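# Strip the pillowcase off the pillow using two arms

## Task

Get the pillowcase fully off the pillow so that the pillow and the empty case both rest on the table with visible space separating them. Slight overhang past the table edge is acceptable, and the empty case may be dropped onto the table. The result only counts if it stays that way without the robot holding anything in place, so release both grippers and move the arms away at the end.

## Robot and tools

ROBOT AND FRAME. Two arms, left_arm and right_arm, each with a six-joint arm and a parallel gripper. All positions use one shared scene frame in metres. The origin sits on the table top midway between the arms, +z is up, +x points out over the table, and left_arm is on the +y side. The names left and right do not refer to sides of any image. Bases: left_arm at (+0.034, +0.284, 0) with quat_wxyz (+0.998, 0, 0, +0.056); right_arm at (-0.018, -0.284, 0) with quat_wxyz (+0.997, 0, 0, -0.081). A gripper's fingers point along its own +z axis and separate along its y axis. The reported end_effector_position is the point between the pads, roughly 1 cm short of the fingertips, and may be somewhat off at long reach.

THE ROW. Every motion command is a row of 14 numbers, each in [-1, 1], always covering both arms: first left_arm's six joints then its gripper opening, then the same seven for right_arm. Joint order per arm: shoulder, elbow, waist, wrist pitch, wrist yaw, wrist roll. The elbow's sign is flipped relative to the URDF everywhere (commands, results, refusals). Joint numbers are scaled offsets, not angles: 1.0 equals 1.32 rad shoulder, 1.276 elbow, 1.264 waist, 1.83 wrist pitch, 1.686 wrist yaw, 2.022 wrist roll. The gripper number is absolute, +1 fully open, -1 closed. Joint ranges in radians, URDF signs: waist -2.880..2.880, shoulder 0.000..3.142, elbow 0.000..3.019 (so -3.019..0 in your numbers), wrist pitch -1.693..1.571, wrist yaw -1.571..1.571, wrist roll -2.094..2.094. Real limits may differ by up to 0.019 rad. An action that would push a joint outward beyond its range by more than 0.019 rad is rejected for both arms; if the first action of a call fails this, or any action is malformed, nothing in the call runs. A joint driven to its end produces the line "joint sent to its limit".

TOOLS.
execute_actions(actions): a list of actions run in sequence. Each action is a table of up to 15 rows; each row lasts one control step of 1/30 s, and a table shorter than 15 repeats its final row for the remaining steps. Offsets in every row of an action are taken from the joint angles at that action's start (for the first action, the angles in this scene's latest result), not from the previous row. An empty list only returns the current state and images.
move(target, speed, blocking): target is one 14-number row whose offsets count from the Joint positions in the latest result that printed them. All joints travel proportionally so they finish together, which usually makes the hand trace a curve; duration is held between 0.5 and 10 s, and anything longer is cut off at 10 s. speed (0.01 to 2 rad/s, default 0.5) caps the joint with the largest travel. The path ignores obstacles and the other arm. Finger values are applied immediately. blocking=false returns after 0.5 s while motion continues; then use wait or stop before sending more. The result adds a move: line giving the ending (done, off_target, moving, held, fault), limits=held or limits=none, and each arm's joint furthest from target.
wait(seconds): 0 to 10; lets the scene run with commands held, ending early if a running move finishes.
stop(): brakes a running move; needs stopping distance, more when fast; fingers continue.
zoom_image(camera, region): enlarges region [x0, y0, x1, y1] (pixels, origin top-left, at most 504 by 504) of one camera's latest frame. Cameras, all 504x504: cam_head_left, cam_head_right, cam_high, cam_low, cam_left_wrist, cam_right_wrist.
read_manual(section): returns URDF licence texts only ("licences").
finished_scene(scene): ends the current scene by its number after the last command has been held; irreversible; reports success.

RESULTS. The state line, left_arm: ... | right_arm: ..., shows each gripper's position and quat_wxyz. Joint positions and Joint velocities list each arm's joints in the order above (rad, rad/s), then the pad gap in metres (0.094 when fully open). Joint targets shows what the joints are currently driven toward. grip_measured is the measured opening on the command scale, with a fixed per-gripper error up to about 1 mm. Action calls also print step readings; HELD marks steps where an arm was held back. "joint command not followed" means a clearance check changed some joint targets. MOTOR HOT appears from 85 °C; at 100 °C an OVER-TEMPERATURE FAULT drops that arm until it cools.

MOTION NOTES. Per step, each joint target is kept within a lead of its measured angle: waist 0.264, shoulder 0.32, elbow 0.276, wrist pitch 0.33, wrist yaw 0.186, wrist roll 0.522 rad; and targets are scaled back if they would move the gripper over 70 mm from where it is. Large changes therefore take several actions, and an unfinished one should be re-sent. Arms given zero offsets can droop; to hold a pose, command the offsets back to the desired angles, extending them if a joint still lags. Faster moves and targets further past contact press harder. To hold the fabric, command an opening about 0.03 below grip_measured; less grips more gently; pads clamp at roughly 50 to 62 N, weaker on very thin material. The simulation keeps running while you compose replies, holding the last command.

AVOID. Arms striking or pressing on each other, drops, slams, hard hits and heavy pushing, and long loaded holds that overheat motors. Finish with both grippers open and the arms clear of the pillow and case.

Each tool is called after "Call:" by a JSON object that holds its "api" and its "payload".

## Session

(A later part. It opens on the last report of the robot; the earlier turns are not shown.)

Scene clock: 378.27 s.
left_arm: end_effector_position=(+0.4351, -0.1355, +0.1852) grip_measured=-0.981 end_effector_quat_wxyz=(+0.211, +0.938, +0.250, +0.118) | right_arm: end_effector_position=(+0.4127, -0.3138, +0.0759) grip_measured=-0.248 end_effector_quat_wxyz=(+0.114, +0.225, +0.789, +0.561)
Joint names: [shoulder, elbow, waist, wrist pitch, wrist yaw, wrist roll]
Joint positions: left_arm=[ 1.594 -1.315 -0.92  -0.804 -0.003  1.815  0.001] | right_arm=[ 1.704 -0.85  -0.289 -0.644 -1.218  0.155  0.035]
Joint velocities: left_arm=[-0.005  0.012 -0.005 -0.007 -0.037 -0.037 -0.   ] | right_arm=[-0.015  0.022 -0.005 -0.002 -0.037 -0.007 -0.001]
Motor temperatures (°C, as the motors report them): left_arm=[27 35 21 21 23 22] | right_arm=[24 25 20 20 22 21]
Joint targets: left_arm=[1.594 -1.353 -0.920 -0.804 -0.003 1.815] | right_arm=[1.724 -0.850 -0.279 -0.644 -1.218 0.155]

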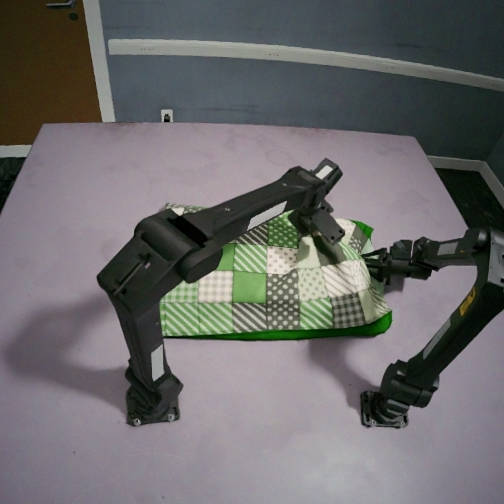

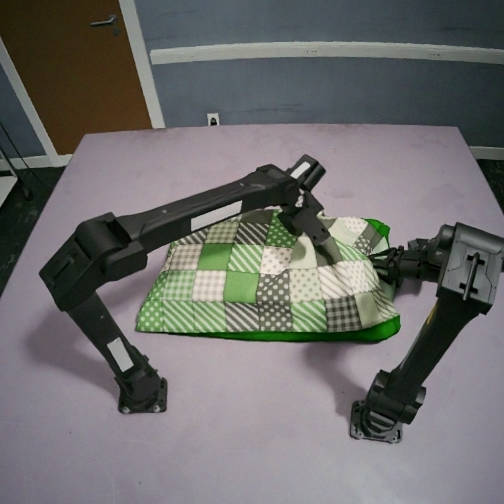

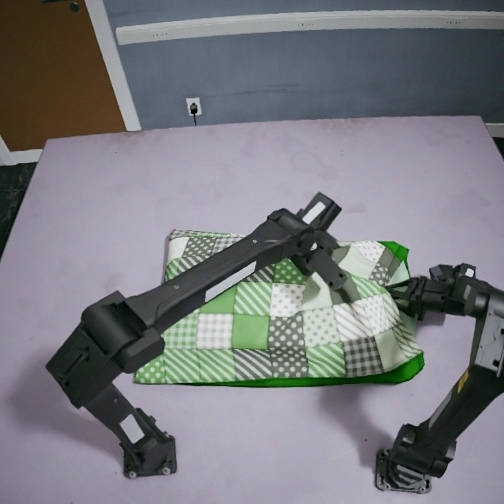

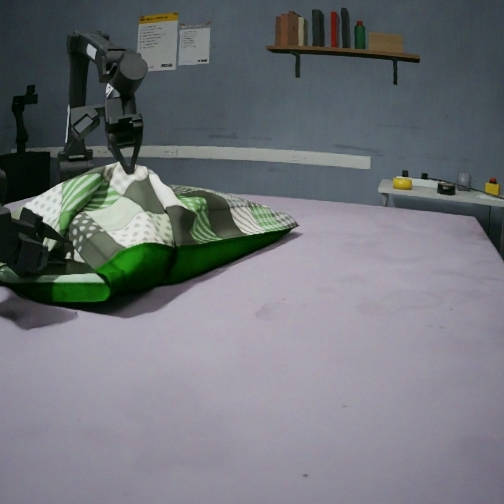

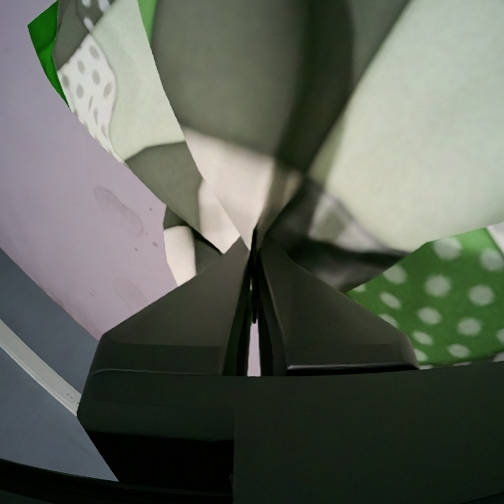

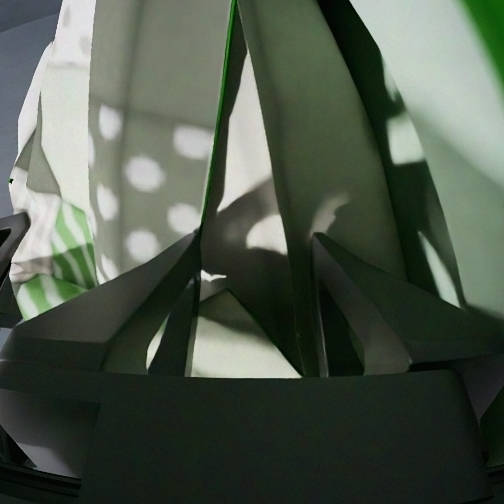

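Call:
{"api": "move", "payload": {"target": [0,-0.03,0,0,0,0,-1, 0,0,0.03,0,0,0,-0.45], "speed": 0.1}}

Call:
{"api": "move", "payload": {"target": [0,-0.03,0,0,0,0,-1, 0,0,0.05,0,0,0,-0.45], "speed": 0.1}}

Call:
{"api": "move", "payload": {"target": [0,-0.01,0,0,0,0,-1, 0,0,0,0,0,0,-1]}}

Call:
{"api": "move", "payload": {"target": [0,-0.01,0.1,0,0,0,-1, 0,0,-0.2,0,0,0,-1], "speed": 0.15}}

Scene clock: 390.97 s.
left_arm: end_effector_position=(+0.4351, -0.1355, +0.1852) grip_measured=-0.981 end_effector_quat_wxyz=(+0.211, +0.938, +0.250, +0.118) | right_arm: end_effector_position=(+0.4133, -0.3034, +0.0759) grip_measured=-0.448 end_effector_quat_wxyz=(+0.107, +0.215, +0.791, +0.562)
Joint names: [shoulder, elbow, waist, wrist pitch, wrist yaw, wrist roll]
Joint positions: left_arm=[ 1.594 -1.315 -0.92  -0.804 -0.003  1.815  0.001] | right_arm=[ 1.704 -0.85  -0.265 -0.644 -1.218  0.155  0.026]
Joint velocities: left_arm=[-0.005 -0.007 -0.005 -0.002  0.007 -0.022  0.   ] | right_arm=[ 0.015  0.012 -0.015  0.002 -0.037  0.007  0.   ]
Motor temperatures (°C, as the motors report them): left_arm=[27 35 21 21 23 22] | right_arm=[24 25 20 20 22 21]
Joint targets: left_arm=[1.594 -1.353 -0.920 -0.804 -0.003 1.815] | right_arm=[1.704 -0.850 -0.251 -0.644 -1.218 0.155]
move: off_target (left_arm); limits=none; left_arm: farthest joint: the elbow, 0.038 radians from its target (0.038 radians at the start); right_arm: farthest joint: the waist, 0.014 radians from its target (0.038 radians at the start)

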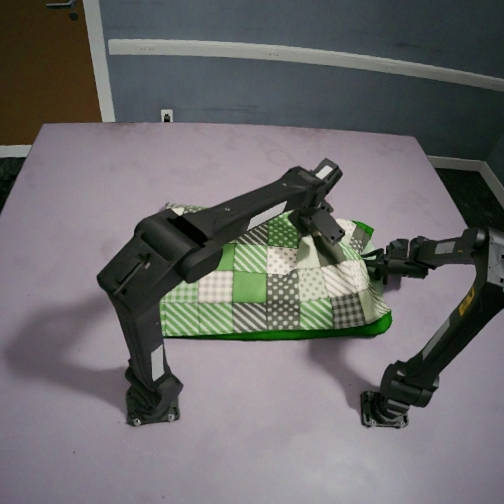

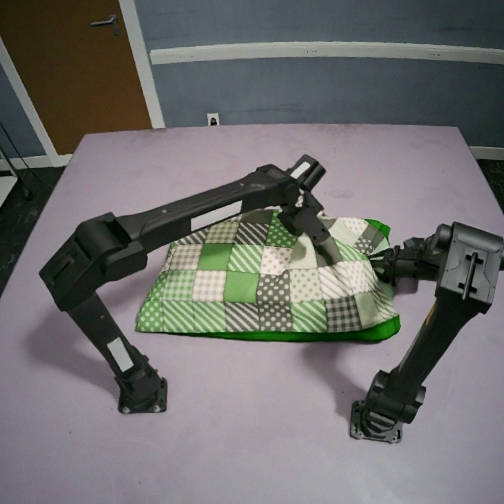

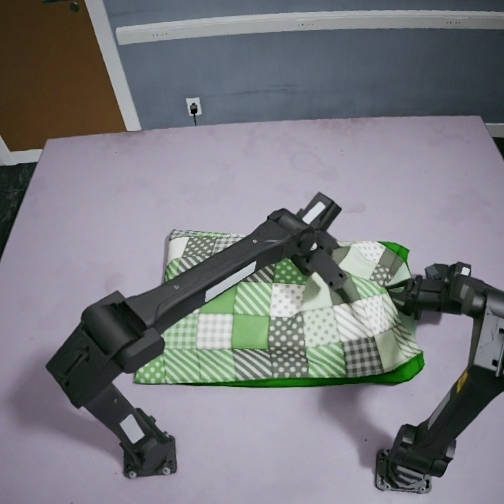

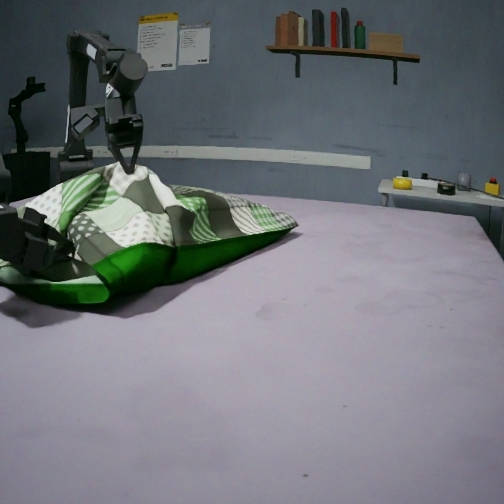

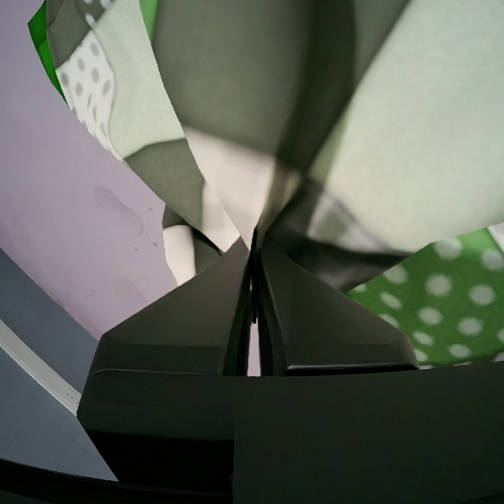

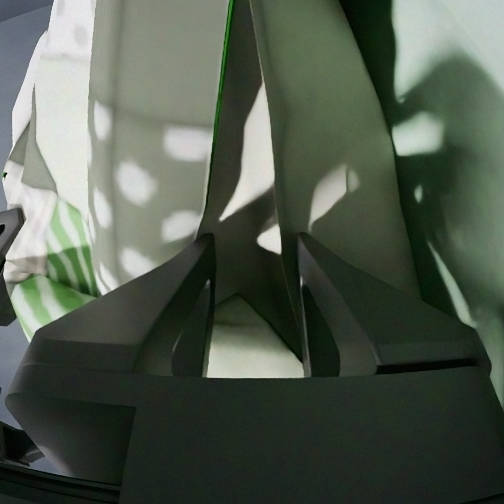

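Scene clock: 391.93 s.
left_arm: end_effector_position=(+0.4351, -0.1355, +0.1852) grip_measured=-0.981 end_effector_quat_wxyz=(+0.211, +0.938, +0.250, +0.118) | right_arm: end_effector_position=(+0.4137, -0.2827, +0.0759) grip_measured=-0.448 end_effector_quat_wxyz=(+0.093, +0.196, +0.796, +0.565)
Joint names: [shoulder, elbow, waist, wrist pitch, wrist yaw, wrist roll]
Joint positions: left_arm=[ 1.594 -1.315 -0.92  -0.804 -0.003  1.815  0.001] | right_arm=[ 1.704 -0.85  -0.217 -0.644 -1.218  0.155  0.026]
Joint velocities: left_arm=[-0.005  0.002 -0.005  0.002 -0.037 -0.007  0.001] | right_arm=[ 0.005  0.012 -0.005 -0.022  0.007 -0.007 -0.   ]
Motor temperatures (°C, as the motors report them): left_arm=[27 35 21 21 23 22] | right_arm=[24 25 20 20 22 21]
Joint targets: left_arm=[1.594 -1.353 -0.920 -0.804 -0.003 1.815] | right_arm=[1.704 -0.850 -0.202 -0.644 -1.218 0.155]
move: off_target (left_arm); limits=none; left_arm: farthest joint: the elbow, 0.038 radians from its target (0.038 radians at the start); right_arm: farthest joint: the waist, 0.015 radians from its target (0.063 radians at the start)

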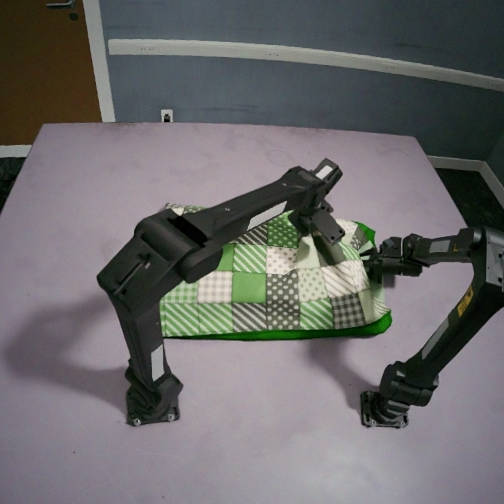

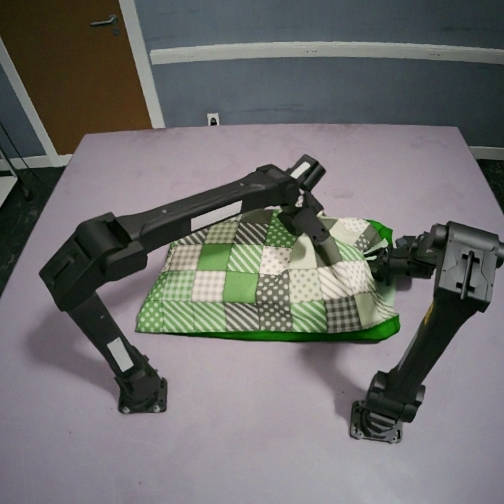

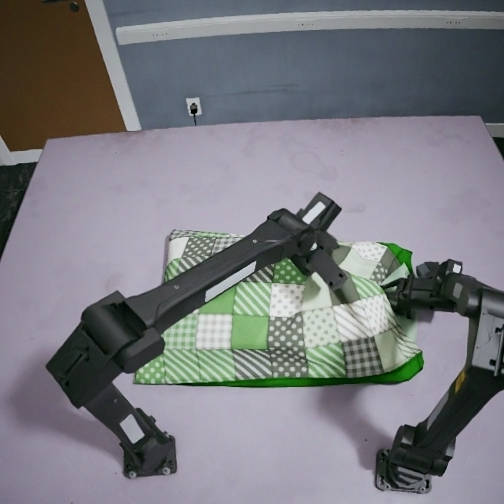

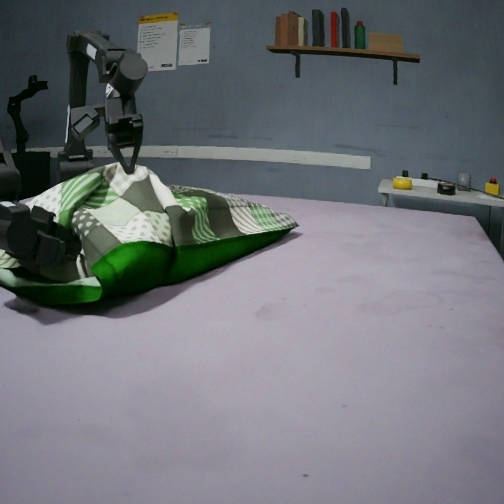

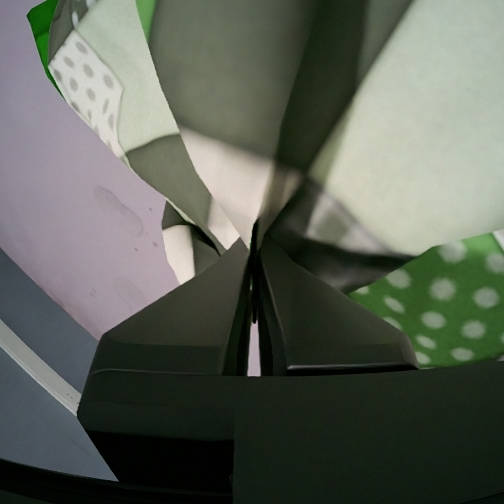

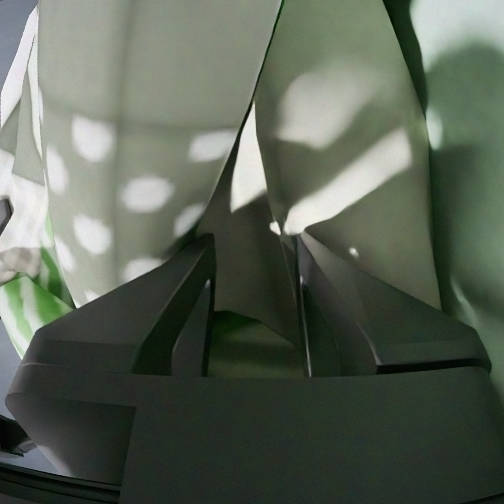

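Scene clock: 392.63 s.
left_arm: end_effector_position=(+0.4351, -0.1355, +0.1852) grip_measured=-0.981 end_effector_quat_wxyz=(+0.211, +0.938, +0.250, +0.118) | right_arm: end_effector_position=(+0.4137, -0.2827, +0.0759) grip_measured=-0.985 end_effector_quat_wxyz=(+0.093, +0.196, +0.796, +0.565)
Joint names: [shoulder, elbow, waist, wrist pitch, wrist yaw, wrist roll]
Joint positions: left_arm=[ 1.594 -1.315 -0.92  -0.804 -0.003  1.815  0.001] | right_arm=[ 1.704 -0.85  -0.217 -0.644 -1.218  0.155  0.001]
Joint velocities: left_arm=[ 0.005  0.017  0.005  0.007 -0.051 -0.022 -0.   ] | right_arm=[-0.005  0.007 -0.005 -0.002  0.037  0.037  0.001]
Motor temperatures (°C, as the motors report them): left_arm=[27 35 21 21 23 22] | right_arm=[24 25 20 20 22 21]
Joint targets: left_arm=[1.594 -1.328 -0.920 -0.804 -0.003 1.815] | right_arm=[1.704 -0.850 -0.217 -0.644 -1.218 0.155]
move: done; limits=none; left_arm: farthest joint: the elbow, 0.013 radians from its target (0.013 radians at the start); right_arm: farthest joint: the waist, 0.000 radians from its target (0.000 radians at the start)

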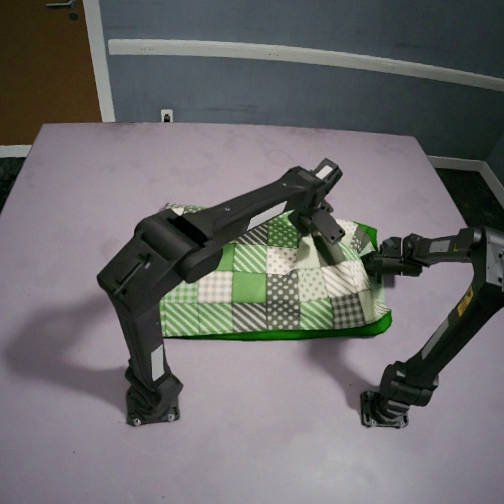

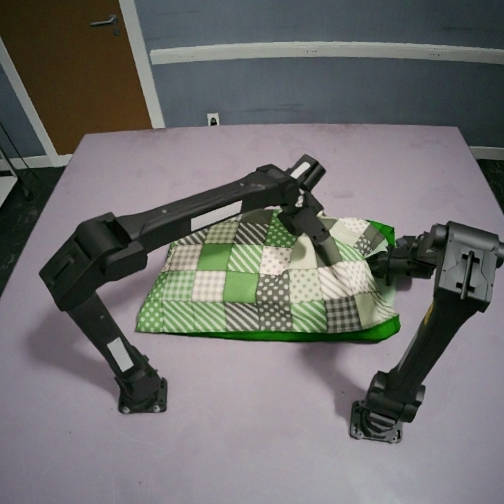

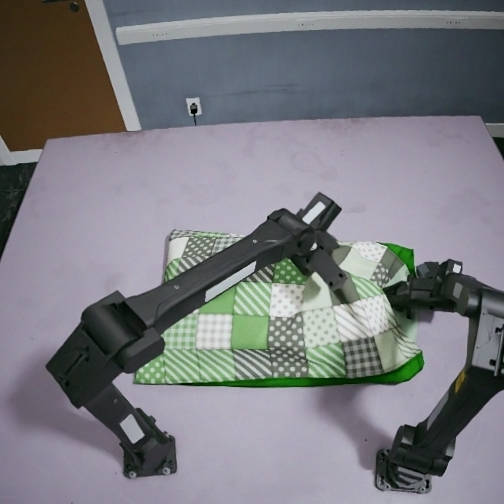

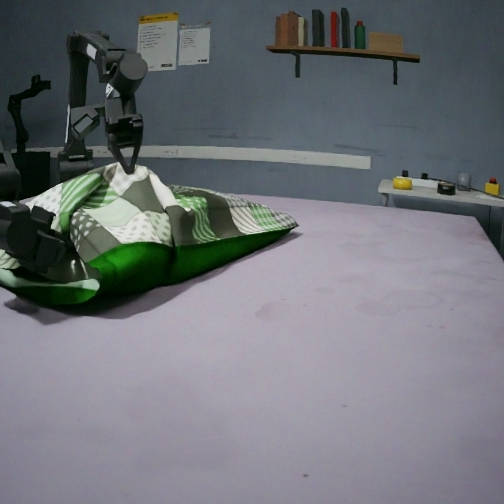

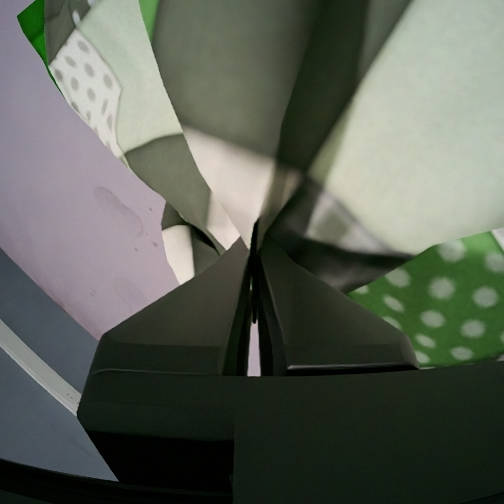

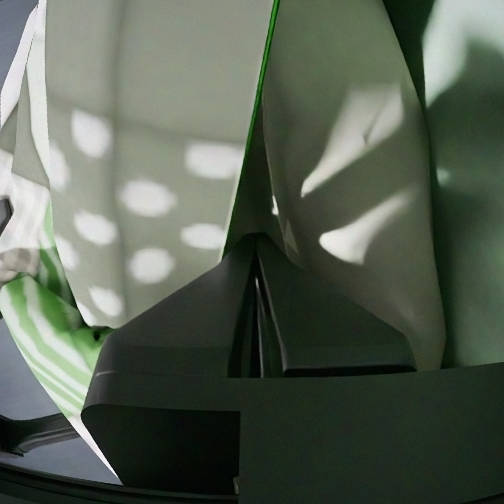

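Scene clock: 394.67 s.
left_arm: end_effector_position=(+0.4803, -0.0869, +0.1852) grip_measured=-0.981 end_effector_quat_wxyz=(+0.204, +0.922, +0.303, +0.129) | right_arm: end_effector_position=(+0.4014, -0.3865, +0.0759) grip_measured=-0.985 end_effector_quat_wxyz=(+0.161, +0.291, +0.767, +0.549)
Joint names: [shoulder, elbow, waist, wrist pitch, wrist yaw, wrist roll]
Joint positions: left_arm=[ 1.594 -1.315 -0.805 -0.804 -0.002  1.815  0.001] | right_arm=[ 1.704 -0.85  -0.46  -0.644 -1.218  0.155  0.001]
Joint velocities: left_arm=[-0.015  0.012 -0.005  0.007  0.022  0.037 -0.001] | right_arm=[-0.005 -0.007 -0.024  0.002  0.007 -0.037 -0.   ]
Motor temperatures (°C, as the motors report them): left_arm=[27 35 21 21 23 22] | right_arm=[24 25 20 20 22 21]
Joint targets: left_arm=[1.594 -1.328 -0.793 -0.804 -0.003 1.815] | right_arm=[1.704 -0.850 -0.470 -0.644 -1.218 0.155]
move: done; limits=none; left_arm: farthest joint: the elbow, 0.013 radians from its target (0.013 radians at the start); right_arm: farthest joint: the waist, 0.010 radians from its target (0.253 radians at the start)

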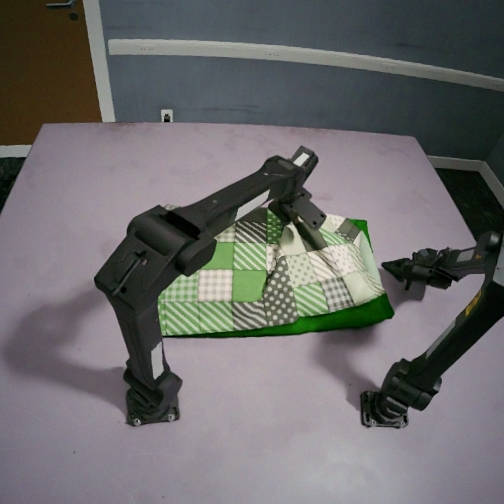

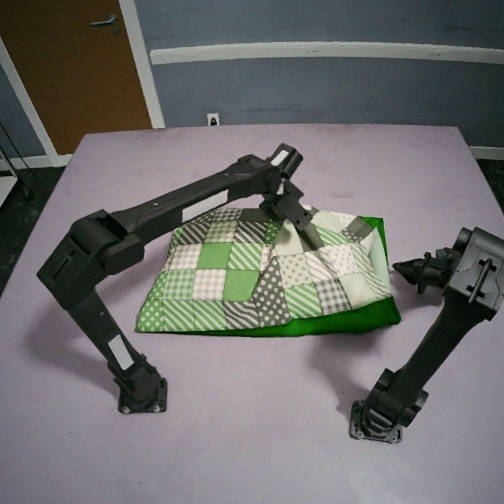

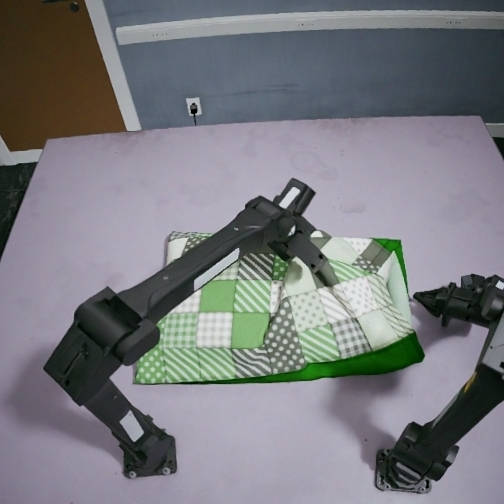

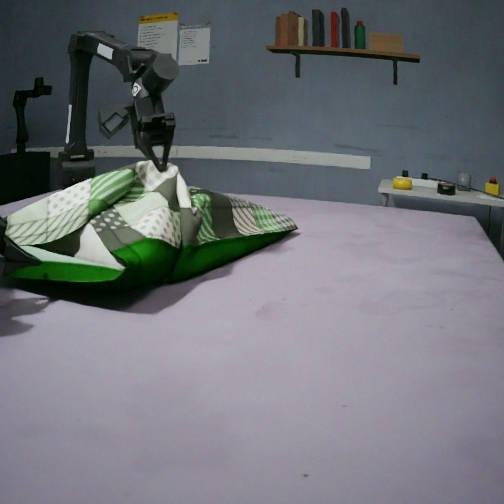

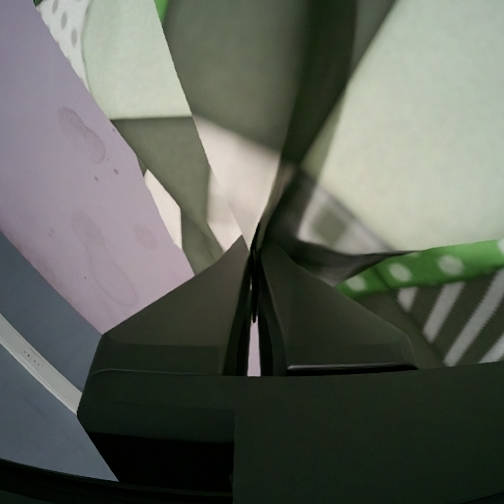

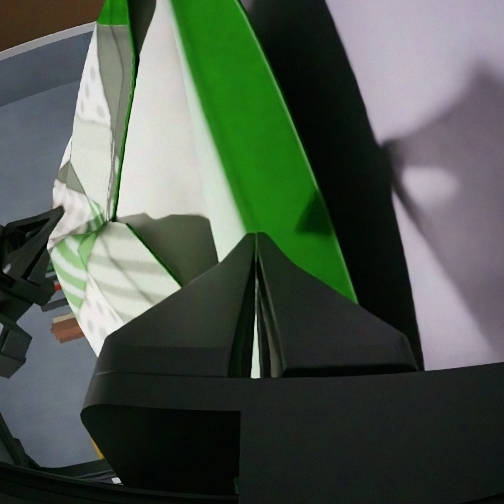

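Call:
{"api": "move", "payload": {"target": [0,-0.01,0,0,0,0,-1, 0.05,0,0.05,0,0,0,0.1], "speed": 0.2}}

Call:
{"api": "move", "payload": {"target": [0,-0.01,0,0,0,0,-1, 0,0,0.15,0,0,0,0.1], "speed": 0.15}}

Call:
{"api": "move", "payload": {"target": [0,-0.01,0,0,0,0,-1, 0,0,0,0,0,0,-1]}}

Call:
{"api": "move", "payload": {"target": [0,-0.01,0.06,0,0,0,-1, 0,0,-0.12,0,0,0,-1], "speed": 0.15}}

Scene clock: 409.47 s.
left_arm: end_effector_position=(+0.4798, -0.0865, +0.1841) grip_measured=-0.981 end_effector_quat_wxyz=(+0.203, +0.922, +0.303, +0.129) | right_arm: end_effector_position=(+0.4041, -0.3621, +0.0598) grip_measured=+0.098 end_effector_quat_wxyz=(+0.129, +0.282, +0.770, +0.557)
Joint names: [shoulder, elbow, waist, wrist pitch, wrist yaw, wrist roll]
Joint positions: left_arm=[ 1.594 -1.313 -0.805 -0.804 -0.002  1.815  0.001] | right_arm=[ 1.747 -0.85  -0.405 -0.644 -1.218  0.155  0.052]
Joint velocities: left_arm=[ 0.005  0.012 -0.005 -0.007  0.007  0.037  0.001] | right_arm=[-0.024 -0.012  0.005  0.002  0.007  0.037 -0.001]
Motor temperatures (°C, as the motors report them): left_arm=[27 34 21 21 23 22] | right_arm=[25 25 20 20 22 21]
Joint targets: left_arm=[1.594 -1.328 -0.805 -0.804 -0.002 1.815] | right_arm=[1.770 -0.850 -0.397 -0.644 -1.218 0.155]
move: off_target (right_arm); limits=none; left_arm: farthest joint: the elbow, 0.015 radians from its target (0.013 radians at the start); right_arm: farthest joint: the shoulder, 0.023 radians from its target (0.066 radians at the start)

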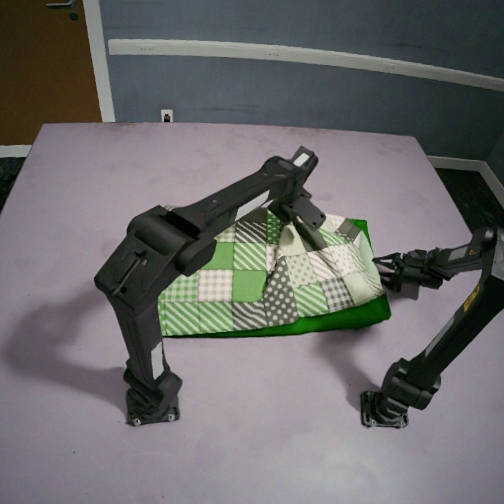

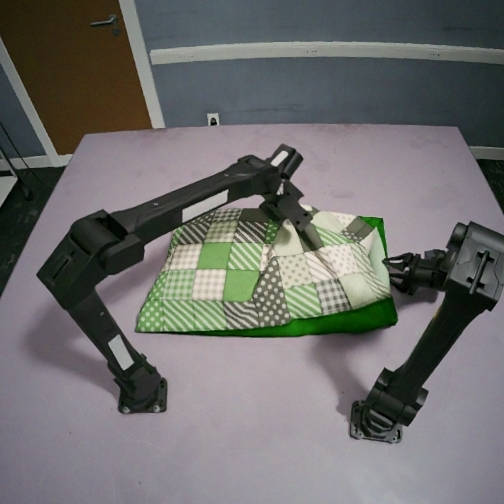

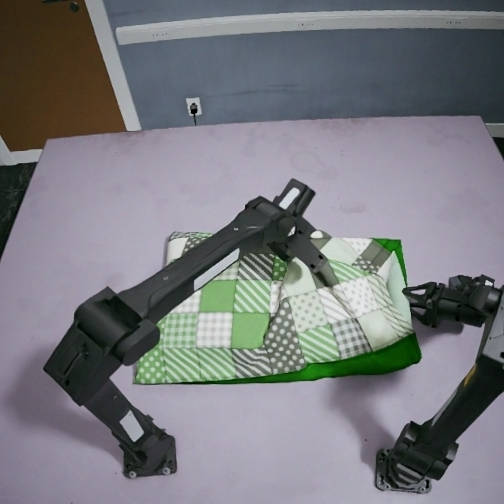

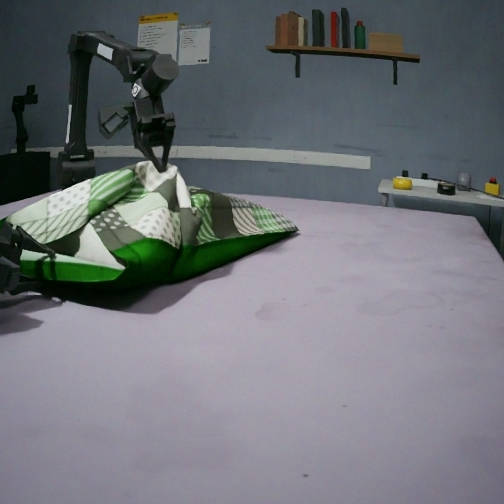

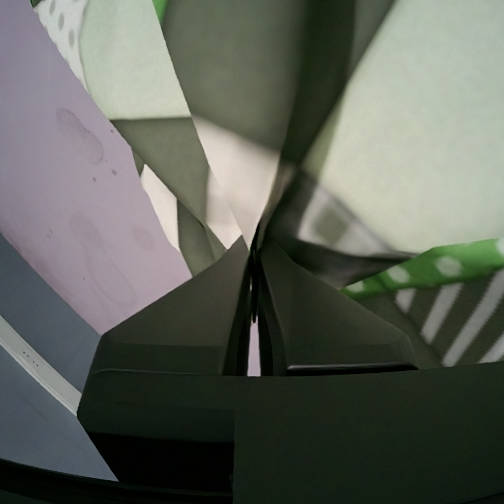

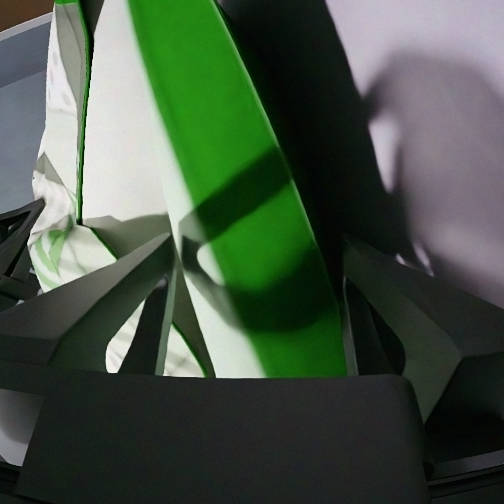

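Scene clock: 411.07 s.
left_arm: end_effector_position=(+0.4789, -0.0858, +0.1825) grip_measured=-0.981 end_effector_quat_wxyz=(+0.202, +0.923, +0.303, +0.128) | right_arm: end_effector_position=(+0.4112, -0.2871, +0.0598) grip_measured=+0.098 end_effector_quat_wxyz=(+0.080, +0.213, +0.792, +0.566)
Joint names: [shoulder, elbow, waist, wrist pitch, wrist yaw, wrist roll]
Joint positions: left_arm=[ 1.594 -1.309 -0.805 -0.804 -0.002  1.815  0.001] | right_arm=[ 1.747 -0.85  -0.23  -0.644 -1.218  0.155  0.052]
Joint velocities: left_arm=[-0.005 -0.007  0.005 -0.002 -0.037 -0.051 -0.001] | right_arm=[-0.005  0.007 -0.015  0.012  0.022 -0.037  0.   ]
Motor temperatures (°C, as the motors report them): left_arm=[27 34 21 21 23 22] | right_arm=[25 25 20 20 22 21]
Joint targets: left_arm=[1.594 -1.326 -0.805 -0.804 -0.002 1.815] | right_arm=[1.747 -0.850 -0.216 -0.644 -1.218 0.155]
move: done; limits=none; left_arm: farthest joint: the elbow, 0.016 radians from its target (0.013 radians at the start); right_arm: farthest joint: the waist, 0.014 radians from its target (0.190 radians at the start)

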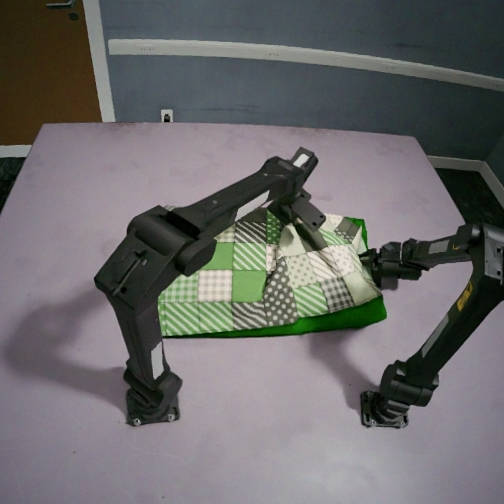

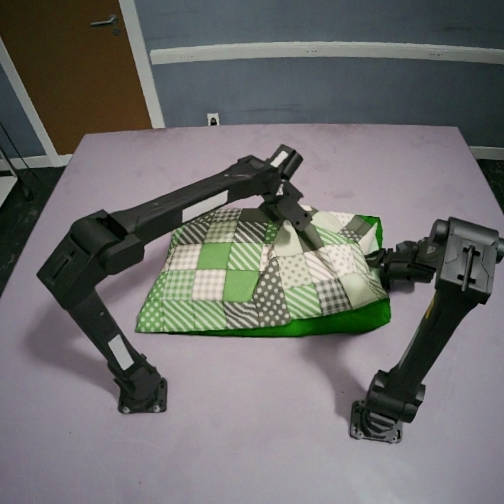

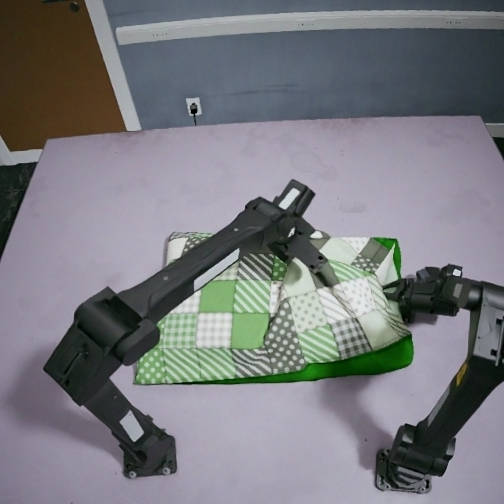

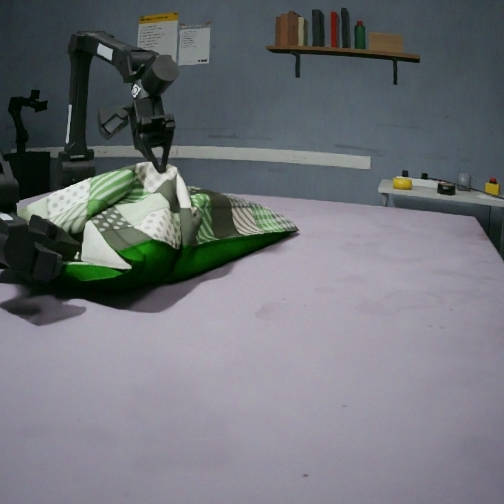

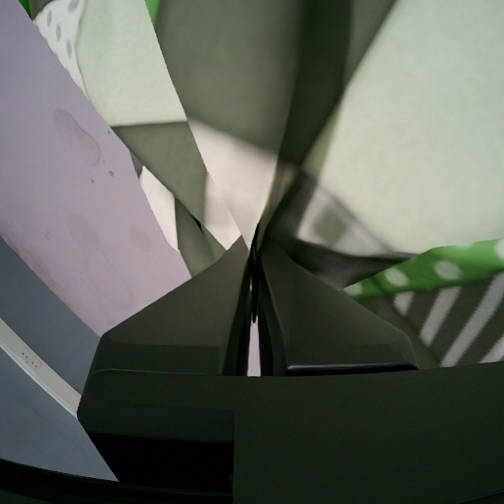

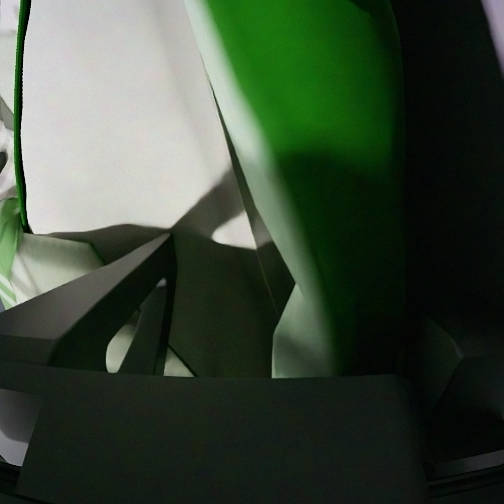

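Scene clock: 411.77 s.
left_arm: end_effector_position=(+0.4782, -0.0852, +0.1812) grip_measured=-0.981 end_effector_quat_wxyz=(+0.201, +0.923, +0.303, +0.127) | right_arm: end_effector_position=(+0.4112, -0.2871, +0.0598) grip_measured=-0.976 end_effector_quat_wxyz=(+0.080, +0.213, +0.792, +0.566)
Joint names: [shoulder, elbow, waist, wrist pitch, wrist yaw, wrist roll]
Joint positions: left_arm=[ 1.594 -1.307 -0.805 -0.804 -0.002  1.815  0.001] | right_arm=[ 1.747 -0.85  -0.23  -0.644 -1.218  0.155  0.001]
Joint velocities: left_arm=[-0.015  0.002  0.005 -0.002  0.007 -0.066  0.001] | right_arm=[ 0.005 -0.002 -0.005  0.012  0.037 -0.037 -0.   ]
Motor temperatures (°C, as the motors report them): left_arm=[27 34 21 21 23 22] | right_arm=[25 25 20 20 22 21]
Joint targets: left_arm=[1.594 -1.322 -0.805 -0.804 -0.002 1.815] | right_arm=[1.747 -0.850 -0.230 -0.644 -1.218 0.155]
move: done; limits=none; left_arm: farthest joint: the elbow, 0.015 radians from its target (0.012 radians at the start); right_arm: farthest joint: the waist, 0.000 radians from its target (0.000 radians at the start)

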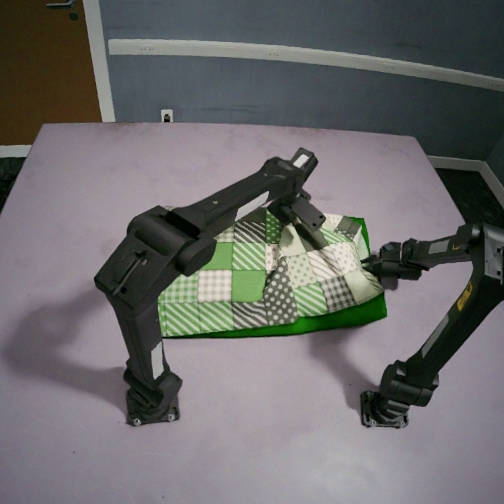

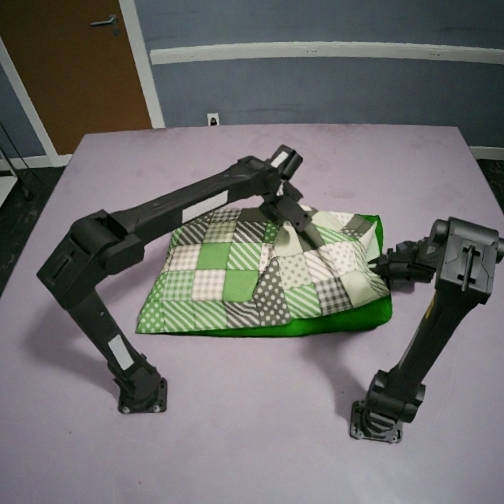

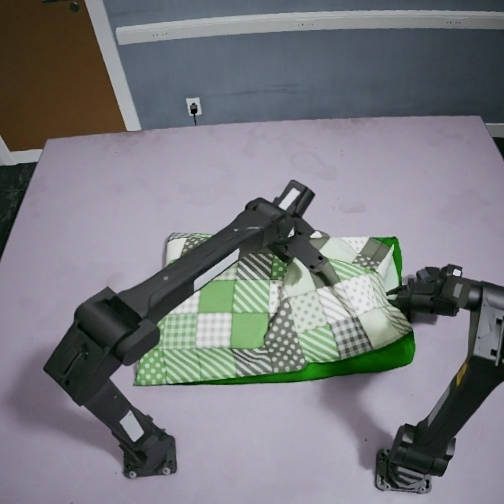

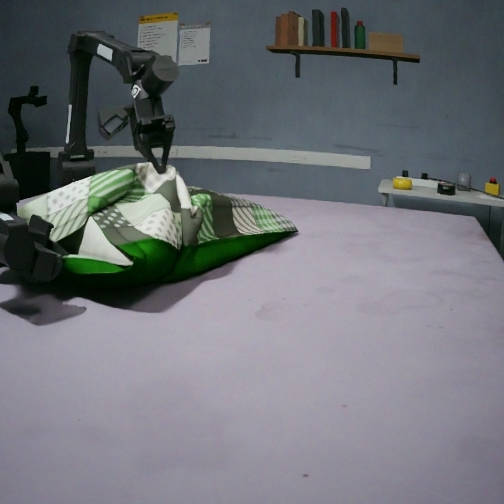

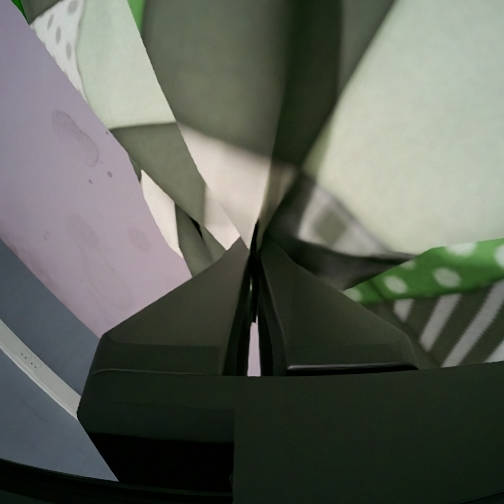

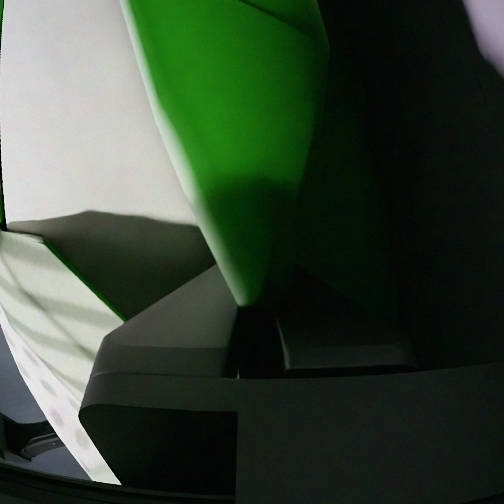

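Scene clock: 413.13 s.
left_arm: end_effector_position=(+0.4979, -0.0588, +0.1801) grip_measured=-0.981 end_effector_quat_wxyz=(+0.197, +0.914, +0.329, +0.131) | right_arm: end_effector_position=(+0.4070, -0.3442, +0.0598) grip_measured=-0.976 end_effector_quat_wxyz=(+0.117, +0.265, +0.776, +0.560)
Joint names: [shoulder, elbow, waist, wrist pitch, wrist yaw, wrist roll]
Joint positions: left_arm=[ 1.594 -1.304 -0.747 -0.804  0.001  1.815  0.001] | right_arm=[ 1.747 -0.85  -0.363 -0.644 -1.218  0.155  0.001]
Joint velocities: left_arm=[-0.005 -0.007 -0.015 -0.002 -0.037 -0.007  0.001] | right_arm=[ 0.005 -0.007 -0.005  0.002 -0.051 -0.066  0.   ]
Motor temperatures (°C, as the motors report them): left_arm=[27 34 21 21 23 22] | right_arm=[25 25 20 20 22 21]
Joint targets: left_arm=[1.594 -1.319 -0.729 -0.804 -0.002 1.815] | right_arm=[1.747 -0.850 -0.381 -0.644 -1.218 0.155]
move: done; limits=none; left_arm: farthest joint: the waist, 0.018 radians from its target (0.076 radians at the start); right_arm: farthest joint: the waist, 0.019 radians from its target (0.152 radians at the start)

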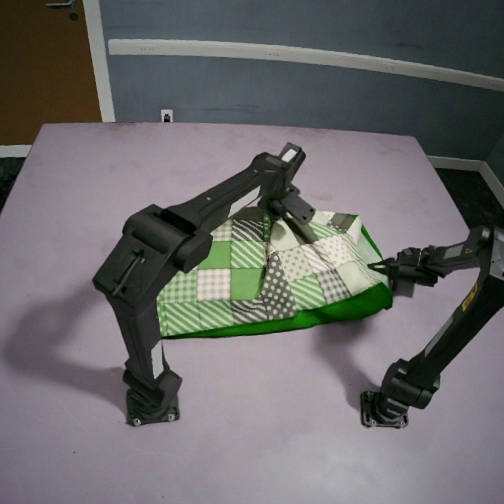

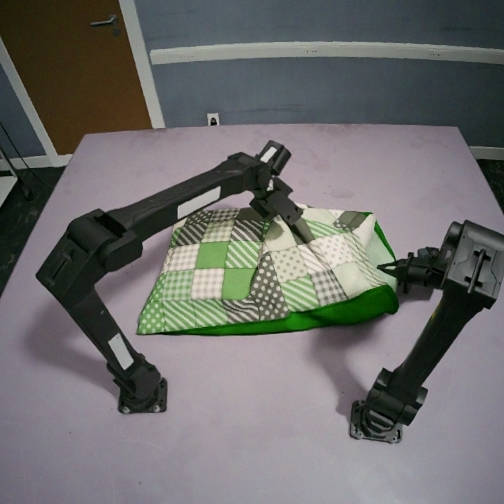

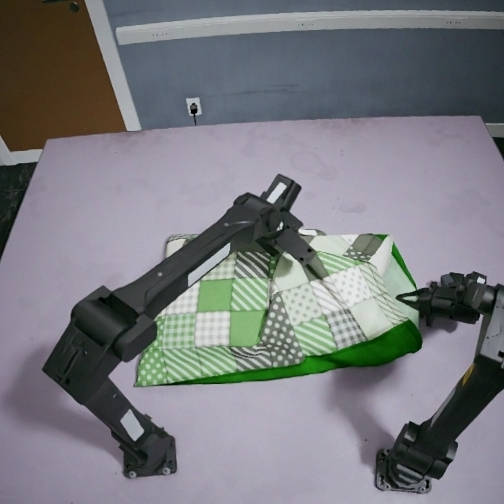

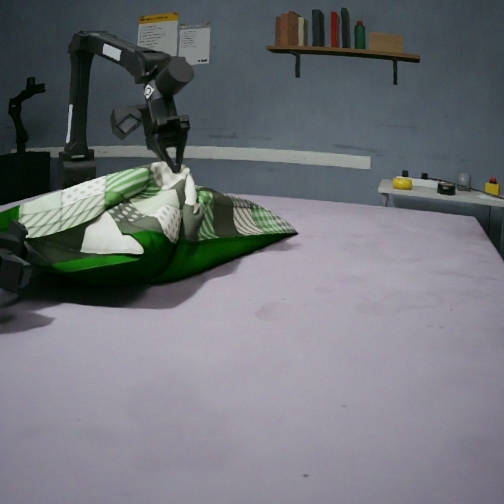

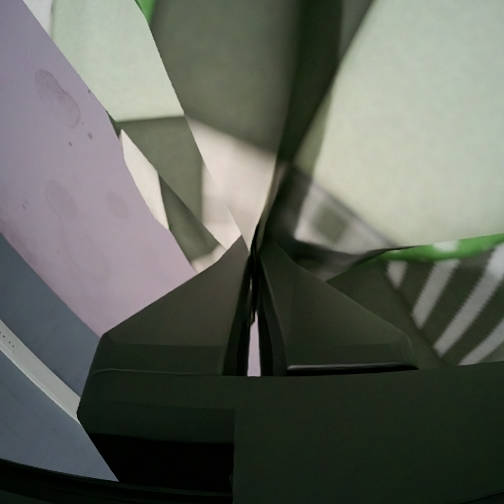

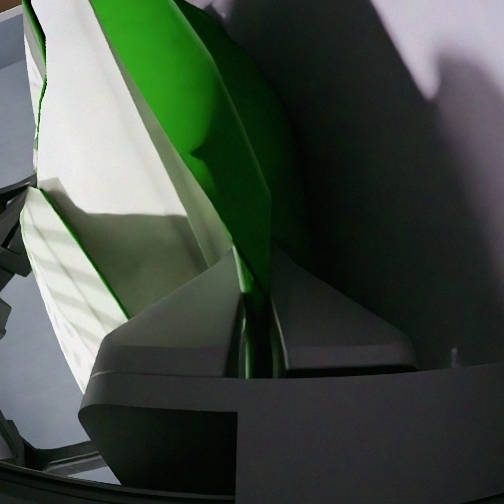

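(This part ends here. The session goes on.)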